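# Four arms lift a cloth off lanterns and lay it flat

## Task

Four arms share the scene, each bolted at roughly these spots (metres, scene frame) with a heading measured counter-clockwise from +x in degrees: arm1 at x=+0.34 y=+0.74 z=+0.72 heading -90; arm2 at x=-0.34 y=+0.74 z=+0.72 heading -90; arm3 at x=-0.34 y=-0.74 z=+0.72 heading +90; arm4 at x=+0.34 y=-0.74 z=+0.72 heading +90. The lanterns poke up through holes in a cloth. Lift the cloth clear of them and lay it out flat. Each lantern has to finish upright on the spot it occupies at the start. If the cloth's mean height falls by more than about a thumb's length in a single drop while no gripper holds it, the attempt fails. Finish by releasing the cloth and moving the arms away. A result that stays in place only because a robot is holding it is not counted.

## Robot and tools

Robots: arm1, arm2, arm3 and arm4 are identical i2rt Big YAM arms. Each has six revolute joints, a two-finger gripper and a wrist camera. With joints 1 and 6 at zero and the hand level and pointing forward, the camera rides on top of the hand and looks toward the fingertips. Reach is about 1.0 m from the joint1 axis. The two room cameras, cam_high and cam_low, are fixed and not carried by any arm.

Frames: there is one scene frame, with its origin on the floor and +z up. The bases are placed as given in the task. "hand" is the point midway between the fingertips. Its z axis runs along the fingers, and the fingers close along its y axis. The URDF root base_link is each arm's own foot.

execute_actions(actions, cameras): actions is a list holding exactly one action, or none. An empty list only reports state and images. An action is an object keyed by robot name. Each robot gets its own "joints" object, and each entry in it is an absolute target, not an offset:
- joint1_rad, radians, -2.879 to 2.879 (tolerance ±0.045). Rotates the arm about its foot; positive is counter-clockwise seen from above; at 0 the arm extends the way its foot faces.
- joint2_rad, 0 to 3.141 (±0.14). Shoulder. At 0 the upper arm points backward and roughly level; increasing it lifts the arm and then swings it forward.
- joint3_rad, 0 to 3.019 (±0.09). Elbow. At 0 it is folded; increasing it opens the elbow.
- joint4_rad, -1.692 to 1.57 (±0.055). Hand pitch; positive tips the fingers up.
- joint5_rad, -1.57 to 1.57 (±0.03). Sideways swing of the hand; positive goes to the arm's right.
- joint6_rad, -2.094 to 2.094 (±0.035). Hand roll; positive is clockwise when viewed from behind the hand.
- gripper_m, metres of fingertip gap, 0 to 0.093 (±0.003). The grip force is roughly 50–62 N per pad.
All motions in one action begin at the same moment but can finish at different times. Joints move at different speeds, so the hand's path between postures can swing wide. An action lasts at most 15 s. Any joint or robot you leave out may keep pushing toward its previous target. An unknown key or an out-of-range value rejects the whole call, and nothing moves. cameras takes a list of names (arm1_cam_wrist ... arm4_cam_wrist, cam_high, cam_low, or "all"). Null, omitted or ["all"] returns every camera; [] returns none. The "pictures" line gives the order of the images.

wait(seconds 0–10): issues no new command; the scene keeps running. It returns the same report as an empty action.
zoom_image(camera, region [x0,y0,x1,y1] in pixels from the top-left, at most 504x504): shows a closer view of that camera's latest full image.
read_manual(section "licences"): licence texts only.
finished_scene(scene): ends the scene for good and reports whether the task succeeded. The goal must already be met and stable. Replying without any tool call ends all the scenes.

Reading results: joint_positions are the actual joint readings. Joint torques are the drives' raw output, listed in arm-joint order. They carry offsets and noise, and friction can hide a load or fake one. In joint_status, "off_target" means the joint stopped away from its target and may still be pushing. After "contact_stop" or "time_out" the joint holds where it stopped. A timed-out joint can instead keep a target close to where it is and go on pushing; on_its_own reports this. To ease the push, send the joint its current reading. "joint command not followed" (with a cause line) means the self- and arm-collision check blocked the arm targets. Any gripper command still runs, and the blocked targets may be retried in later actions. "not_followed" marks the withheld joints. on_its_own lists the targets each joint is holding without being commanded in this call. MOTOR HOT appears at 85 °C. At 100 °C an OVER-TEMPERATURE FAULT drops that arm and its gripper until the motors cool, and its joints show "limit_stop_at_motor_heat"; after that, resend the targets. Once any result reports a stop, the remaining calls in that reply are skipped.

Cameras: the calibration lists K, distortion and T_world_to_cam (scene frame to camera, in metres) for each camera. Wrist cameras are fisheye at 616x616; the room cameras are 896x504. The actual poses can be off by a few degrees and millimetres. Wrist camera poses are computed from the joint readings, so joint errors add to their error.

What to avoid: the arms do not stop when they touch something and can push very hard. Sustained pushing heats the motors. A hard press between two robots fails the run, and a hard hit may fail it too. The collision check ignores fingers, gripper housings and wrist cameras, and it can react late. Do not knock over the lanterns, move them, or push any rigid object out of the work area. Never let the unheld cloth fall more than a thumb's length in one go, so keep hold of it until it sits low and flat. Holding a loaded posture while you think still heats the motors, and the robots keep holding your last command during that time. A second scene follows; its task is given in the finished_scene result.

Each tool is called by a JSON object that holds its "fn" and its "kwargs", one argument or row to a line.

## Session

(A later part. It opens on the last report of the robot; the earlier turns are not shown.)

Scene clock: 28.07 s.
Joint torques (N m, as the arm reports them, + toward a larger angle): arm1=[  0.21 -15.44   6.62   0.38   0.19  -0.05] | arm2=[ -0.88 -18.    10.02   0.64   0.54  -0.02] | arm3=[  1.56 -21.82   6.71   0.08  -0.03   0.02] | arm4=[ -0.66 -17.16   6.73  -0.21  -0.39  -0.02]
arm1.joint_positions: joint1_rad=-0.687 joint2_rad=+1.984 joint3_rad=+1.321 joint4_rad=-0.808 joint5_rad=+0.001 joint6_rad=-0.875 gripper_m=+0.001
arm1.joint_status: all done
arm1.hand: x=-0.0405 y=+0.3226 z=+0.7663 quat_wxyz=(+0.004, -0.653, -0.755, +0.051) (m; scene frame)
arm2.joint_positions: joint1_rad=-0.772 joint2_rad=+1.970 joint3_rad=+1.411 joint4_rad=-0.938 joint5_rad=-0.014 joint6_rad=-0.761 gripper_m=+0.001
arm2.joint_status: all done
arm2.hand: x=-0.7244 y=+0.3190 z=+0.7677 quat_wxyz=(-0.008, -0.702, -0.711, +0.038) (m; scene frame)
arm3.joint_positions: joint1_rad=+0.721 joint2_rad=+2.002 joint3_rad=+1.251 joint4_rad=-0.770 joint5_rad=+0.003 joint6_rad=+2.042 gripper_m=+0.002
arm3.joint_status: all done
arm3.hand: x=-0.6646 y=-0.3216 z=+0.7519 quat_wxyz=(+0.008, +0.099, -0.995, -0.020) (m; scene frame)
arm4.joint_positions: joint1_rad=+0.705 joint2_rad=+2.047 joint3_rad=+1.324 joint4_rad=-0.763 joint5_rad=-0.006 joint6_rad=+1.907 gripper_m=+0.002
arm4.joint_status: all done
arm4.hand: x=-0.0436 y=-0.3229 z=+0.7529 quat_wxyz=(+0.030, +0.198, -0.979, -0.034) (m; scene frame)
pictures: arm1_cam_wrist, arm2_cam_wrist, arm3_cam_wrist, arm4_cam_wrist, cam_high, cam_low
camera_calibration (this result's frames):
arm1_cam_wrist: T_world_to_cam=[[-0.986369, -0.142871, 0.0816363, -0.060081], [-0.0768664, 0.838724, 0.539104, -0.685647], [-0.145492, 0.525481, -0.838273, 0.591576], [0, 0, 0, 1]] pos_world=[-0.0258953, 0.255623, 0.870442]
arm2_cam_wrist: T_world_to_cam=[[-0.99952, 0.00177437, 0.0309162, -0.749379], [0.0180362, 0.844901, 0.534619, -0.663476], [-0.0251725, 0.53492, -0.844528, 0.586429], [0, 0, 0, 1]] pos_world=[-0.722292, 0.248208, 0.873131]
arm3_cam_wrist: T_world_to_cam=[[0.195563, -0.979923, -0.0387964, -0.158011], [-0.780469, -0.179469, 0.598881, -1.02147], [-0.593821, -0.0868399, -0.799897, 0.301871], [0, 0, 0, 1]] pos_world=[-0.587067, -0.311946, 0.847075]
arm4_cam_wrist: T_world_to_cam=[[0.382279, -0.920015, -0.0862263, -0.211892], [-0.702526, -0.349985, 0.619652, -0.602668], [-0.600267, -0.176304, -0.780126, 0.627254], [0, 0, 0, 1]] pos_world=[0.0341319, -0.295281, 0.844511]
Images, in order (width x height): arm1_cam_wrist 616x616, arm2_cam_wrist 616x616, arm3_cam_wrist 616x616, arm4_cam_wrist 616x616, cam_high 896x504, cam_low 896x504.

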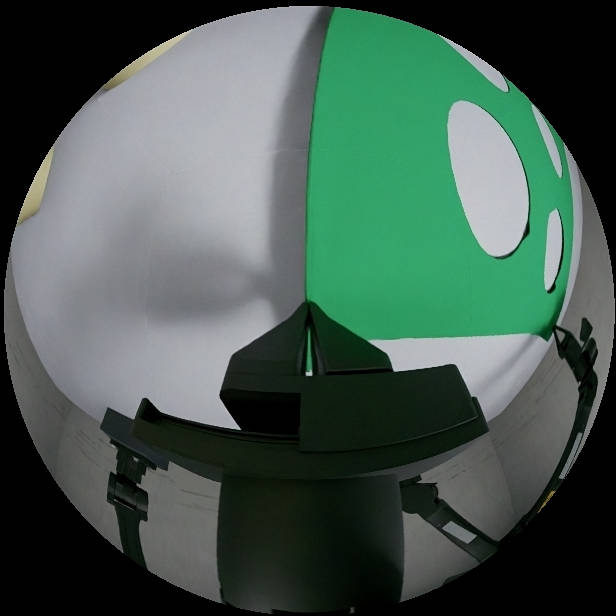

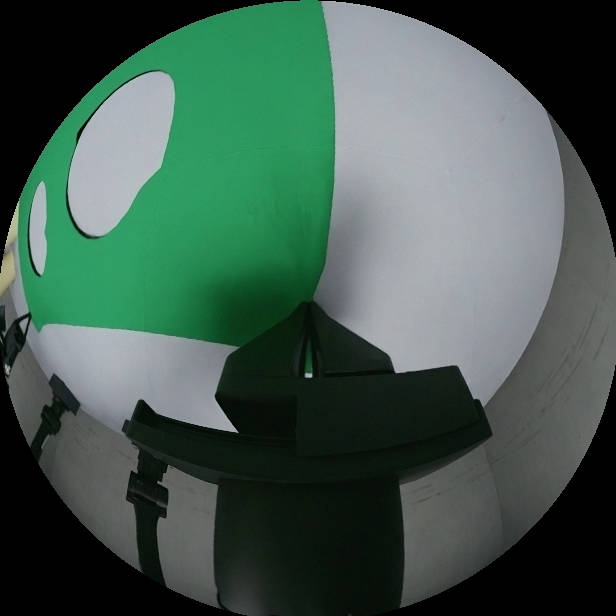

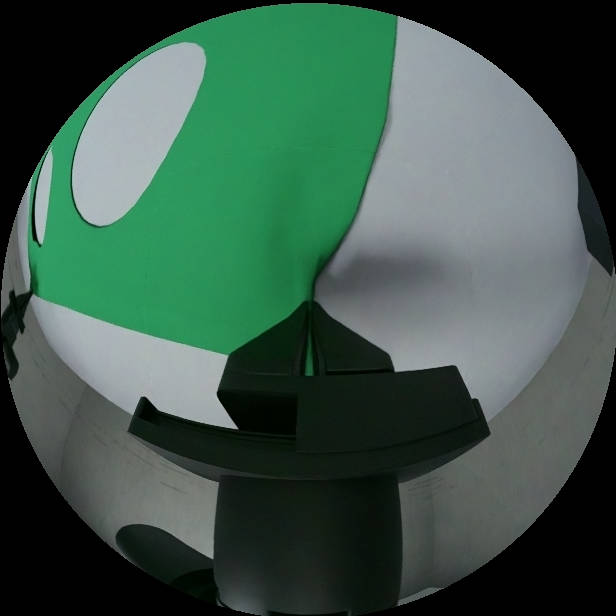

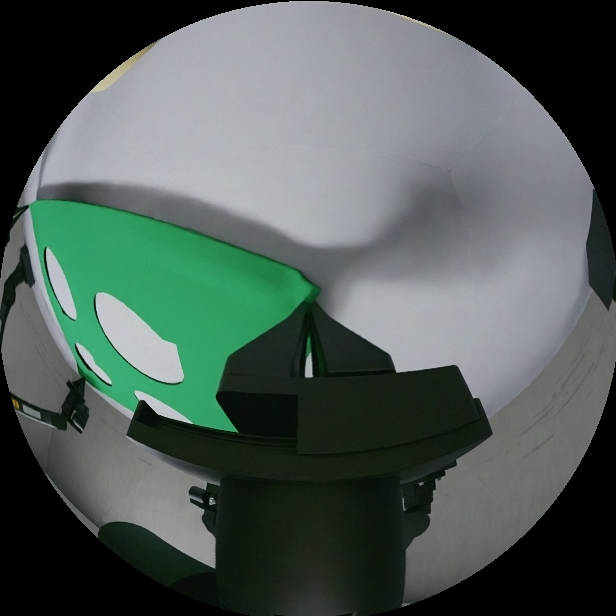

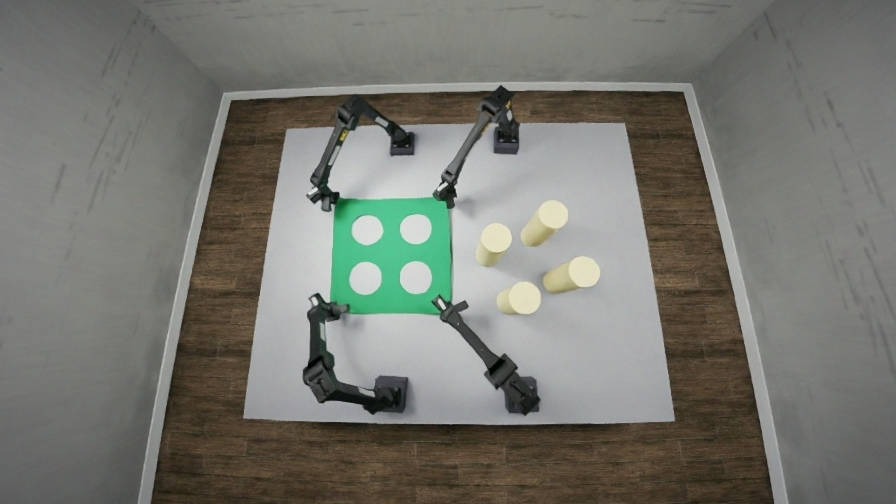

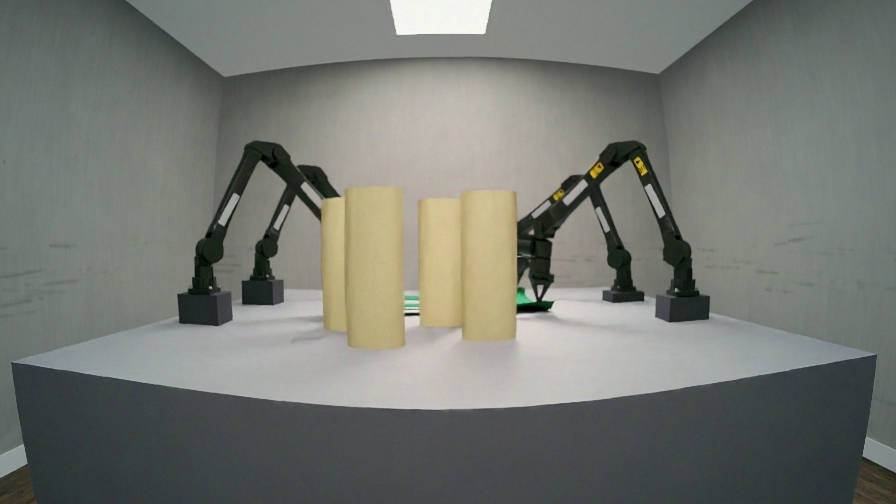

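Lower a bit, release, retreat.

{"fn": "execute_actions", "kwargs": {
  "actions": [
    {"arm1":{"joints":{"joint2_rad":2.045,"joint4_rad":-0.77}},"arm2":{"joints":{"joint2_rad":2.015,"joint4_rad":-0.9}},"arm4":{"joints":{"joint2_rad":2.065,"joint4_rad":-0.75}}}
  ],
  "cameras": []
}}

{"fn": "execute_actions", "kwargs": {
  "actions": [
    {"arm1":{"joints":{"gripper_m":0.06}},"arm2":{"joints":{"gripper_m":0.06}},"arm3":{"joints":{"gripper_m":0.06}},"arm4":{"joints":{"gripper_m":0.06}}}
  ],
  "cameras": []
}}

{"fn": "execute_actions", "kwargs": {
  "actions": [
    {"arm1":{"joints":{"joint2_rad":1.0}},"arm2":{"joints":{"joint2_rad":1.0}},"arm3":{"joints":{"joint2_rad":1.0}},"arm4":{"joints":{"joint2_rad":1.0}}}
  ]
}}

Scene clock: 29.03 s.
Joint torques (N m, as the arm reports them, + toward a larger angle): arm1=[  0.33 -15.31   6.32   0.58   0.2   -0.07] | arm2=[ -0.87 -18.04   9.98   0.78   0.55  -0.02] | arm3=[  1.36 -21.68   6.82   0.01  -0.02   0.04] | arm4=[ -0.59 -15.29   6.78   0.08  -0.39  -0.02]
arm1.joint_positions: joint1_rad=-0.687 joint2_rad=+2.025 joint3_rad=+1.321 joint4_rad=-0.773 joint5_rad=+0.001 joint6_rad=-0.875 gripper_m=+0.001
arm1.joint_status: all done
arm1.hand: x=-0.0417 y=+0.3214 z=+0.7448 quat_wxyz=(+0.004, -0.654, -0.755, +0.048) (m; scene frame)
arm2.joint_positions: joint1_rad=-0.772 joint2_rad=+2.007 joint3_rad=+1.411 joint4_rad=-0.907 joint5_rad=-0.014 joint6_rad=-0.761 gripper_m=+0.001
arm2.joint_status: all done
arm2.hand: x=-0.7262 y=+0.3171 z=+0.7478 quat_wxyz=(-0.008, -0.702, -0.711, +0.035) (m; scene frame)
arm3.joint_positions: joint1_rad=+0.721 joint2_rad=+2.002 joint3_rad=+1.251 joint4_rad=-0.770 joint5_rad=+0.003 joint6_rad=+2.042 gripper_m=+0.002
arm3.joint_status: not commanded
arm3.hand: x=-0.6646 y=-0.3216 z=+0.7519 quat_wxyz=(+0.008, +0.099, -0.995, -0.020) (m; scene frame)
arm4.joint_positions: joint1_rad=+0.705 joint2_rad=+2.047 joint3_rad=+1.324 joint4_rad=-0.751 joint5_rad=-0.006 joint6_rad=+1.907 gripper_m=+0.002
arm4.joint_status: all done
arm4.hand: x=-0.0455 y=-0.3207 z=+0.7532 quat_wxyz=(+0.033, +0.198, -0.979, -0.039) (m; scene frame)
pictures: none
No camera images: the call's "cameras" was empty. Leave "cameras" out to get every camera's image.

Scene clock: 29.67 s.
Joint torques (N m, as the arm reports them, + toward a larger angle): arm1=[  0.13 -15.62   6.34   0.59   0.2   -0.07] | arm2=[ -0.05 -18.46   9.73   0.8    0.14  -0.01] | arm3=[  1.45 -22.07   6.83   0.03  -0.03   0.03] | arm4=[ -0.82 -15.54   6.7    0.06  -0.19  -0.02]
arm1.joint_positions: joint1_rad=-0.687 joint2_rad=+2.025 joint3_rad=+1.321 joint4_rad=-0.773 joint5_rad=+0.002 joint6_rad=-0.875 gripper_m=+0.060
arm1.joint_status: all done
arm1.hand: x=-0.0418 y=+0.3215 z=+0.7448 quat_wxyz=(+0.005, -0.654, -0.755, +0.048) (m; scene frame)
arm2.joint_positions: joint1_rad=-0.781 joint2_rad=+2.007 joint3_rad=+1.411 joint4_rad=-0.907 joint5_rad=-0.001 joint6_rad=-0.761 gripper_m=+0.060
arm2.joint_status: all done
arm2.hand: x=-0.7316 y=+0.3222 z=+0.7478 quat_wxyz=(-0.002, -0.706, -0.708, +0.035) (m; scene frame)
arm3.joint_positions: joint1_rad=+0.722 joint2_rad=+2.002 joint3_rad=+1.251 joint4_rad=-0.770 joint5_rad=+0.003 joint6_rad=+2.042 gripper_m=+0.060
arm3.joint_status: all done
arm3.hand: x=-0.6649 y=-0.3218 z=+0.7519 quat_wxyz=(+0.008, +0.099, -0.995, -0.020) (m; scene frame)
arm4.joint_positions: joint1_rad=+0.707 joint2_rad=+2.050 joint3_rad=+1.324 joint4_rad=-0.751 joint5_rad=-0.009 joint6_rad=+1.907 gripper_m=+0.060
arm4.joint_status: all done
arm4.hand: x=-0.0464 y=-0.3223 z=+0.7516 quat_wxyz=(+0.034, +0.199, -0.979, -0.037) (m; scene frame)
pictures: none
No camera images: the call's "cameras" was empty. Leave "cameras" out to get every camera's image.

Scene clock: 31.43 s.
Joint torques (N m, as the arm reports them, + toward a larger angle): arm1=[ 0.36 -4.23  9.57  1.91  0.23 -0.01] | arm2=[-0.08 -6.58 11.95  2.13  0.16  0.04] | arm3=[ 1.66 -6.14 10.12  1.64 -0.06 -0.04] | arm4=[-0.96 -3.59 10.67  1.26 -0.23 -0.08]
arm1.joint_positions: joint1_rad=-0.687 joint2_rad=+0.994 joint3_rad=+1.314 joint4_rad=-0.773 joint5_rad=+0.002 joint6_rad=-0.875 gripper_m=+0.060
arm1.joint_status: all done
arm1.hand: x=+0.0331 y=+0.4005 z=+1.2932 quat_wxyz=(+0.013, -0.554, -0.641, +0.532) (m; scene frame)
arm2.joint_positions: joint1_rad=-0.781 joint2_rad=+1.000 joint3_rad=+1.413 joint4_rad=-0.905 joint5_rad=-0.001 joint6_rad=-0.761 gripper_m=+0.060
arm2.joint_status: all done
arm2.hand: x=-0.6379 y=+0.4213 z=+1.2851 quat_wxyz=(-0.014, -0.605, -0.607, +0.515) (m; scene frame)
arm3.joint_positions: joint1_rad=+0.722 joint2_rad=+0.992 joint3_rad=+1.251 joint4_rad=-0.770 joint5_rad=+0.003 joint6_rad=+2.042 gripper_m=+0.060
arm3.joint_status: all done
arm3.hand: x=-0.6212 y=-0.3818 z=+1.2749 quat_wxyz=(+0.268, +0.087, -0.860, -0.425) (m; scene frame)
arm4.joint_positions: joint1_rad=+0.707 joint2_rad=+0.994 joint3_rad=+1.309 joint4_rad=-0.751 joint5_rad=-0.010 joint6_rad=+1.907 gripper_m=+0.060
arm4.joint_status: all done
arm4.hand: x=+0.0318 y=-0.3993 z=+1.3138 quat_wxyz=(+0.283, +0.167, -0.825, -0.459) (m; scene frame)
pictures: arm1_cam_wrist, arm2_cam_wrist, arm3_cam_wrist, arm4_cam_wrist, cam_high, cam_low
camera_calibration (this result's frames):
arm1_cam_wrist: T_world_to_cam=[[-0.696174, 0.175628, 0.696058, -0.951163], [0.043282, 0.978116, -0.203507, -0.128839], [-0.716568, -0.11155, -0.68854, 1.08349], [0, 0, 0, 1]] pos_world=[0.119793, 0.413933, 1.38187]
arm2_cam_wrist: T_world_to_cam=[[-0.758913, 0.265145, 0.594768, -1.36114], [0.145278, 0.959271, -0.242267, 0.00322768], [-0.634779, -0.0974529, -0.766523, 0.74807], [0, 0, 0, 1]] pos_world=[-0.558595, 0.430704, 1.38376]
arm3_cam_wrist: T_world_to_cam=[[-0.0784644, -0.626465, -0.77549, 0.698698], [-0.362938, -0.706555, 0.6075, -1.26446], [-0.928504, 0.329122, -0.171929, -0.108898], [0, 0, 0, 1]] pos_world=[-0.505211, -0.419863, 1.29127]
arm4_cam_wrist: T_world_to_cam=[[0.00895673, -0.518829, -0.854831, 0.919203], [-0.271208, -0.824084, 0.497325, -0.966319], [-0.962479, 0.227382, -0.148091, 0.438955], [0, 0, 0, 1]] pos_world=[0.152179, -0.41923, 1.33134]
Images, in order (width x height): arm1_cam_wrist 616x616, arm2_cam_wrist 616x616, arm3_cam_wrist 616x616, arm4_cam_wrist 616x616, cam_high 896x504, cam_low 896x504.

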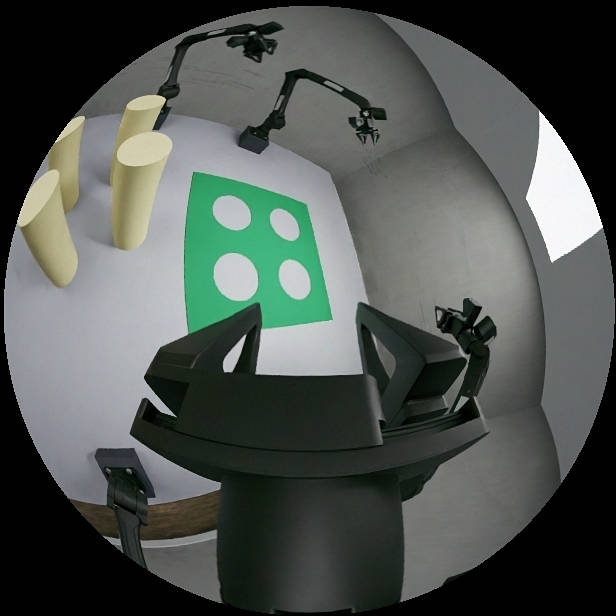

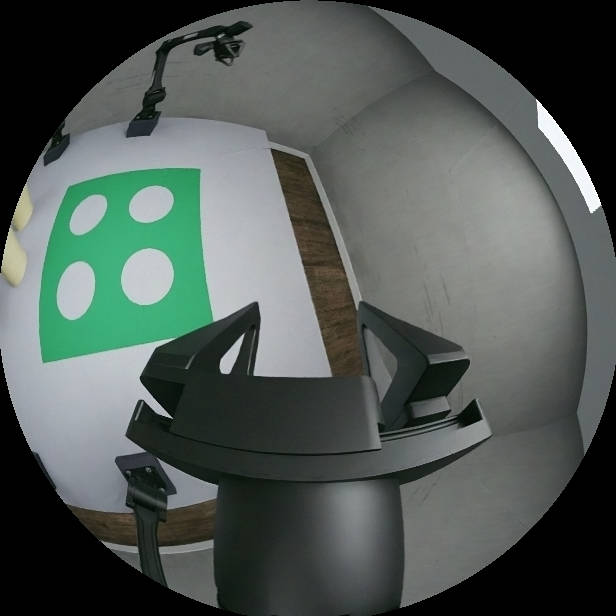

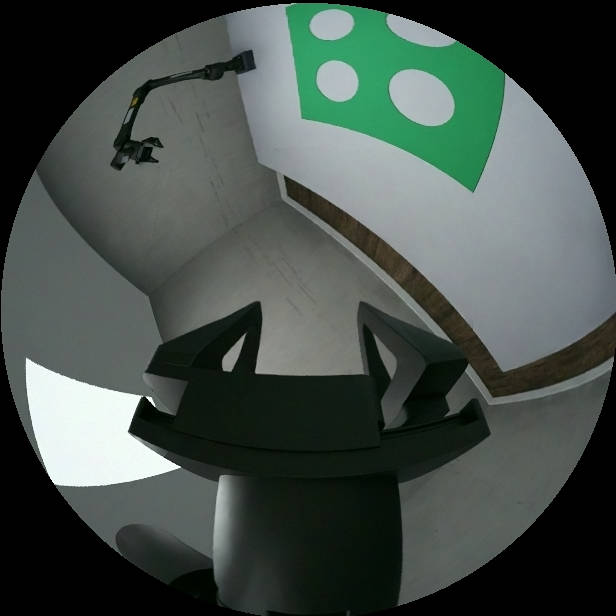

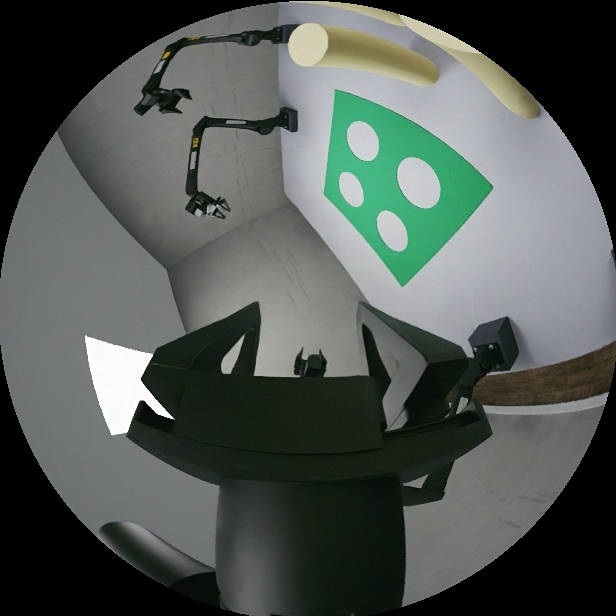

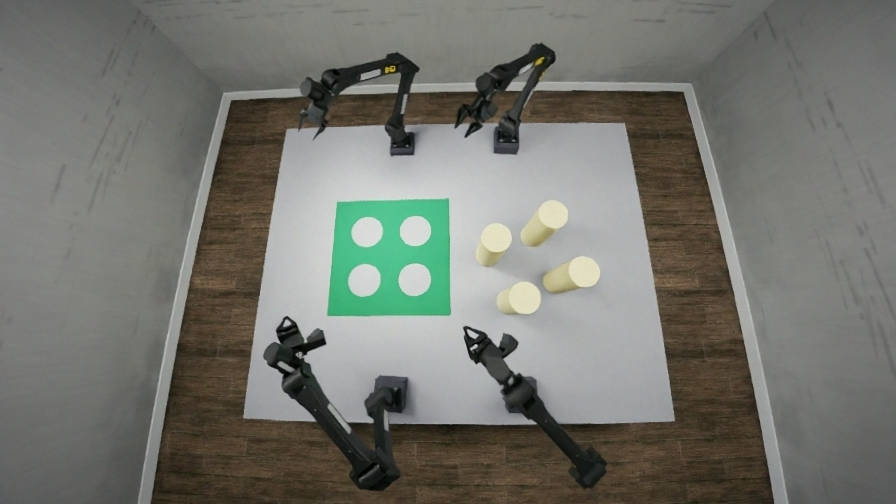

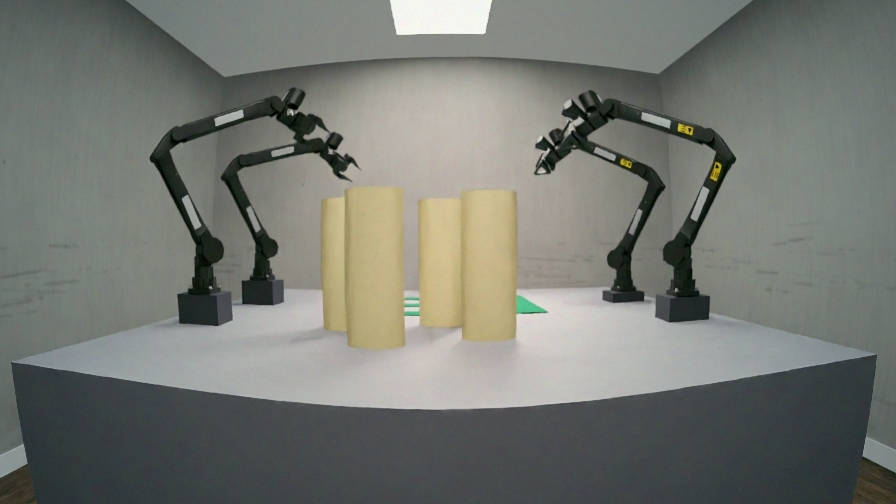

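{"fn": "finished_scene", "kwargs": {
  "scene": 1
}}

The scene is finished: the task was done.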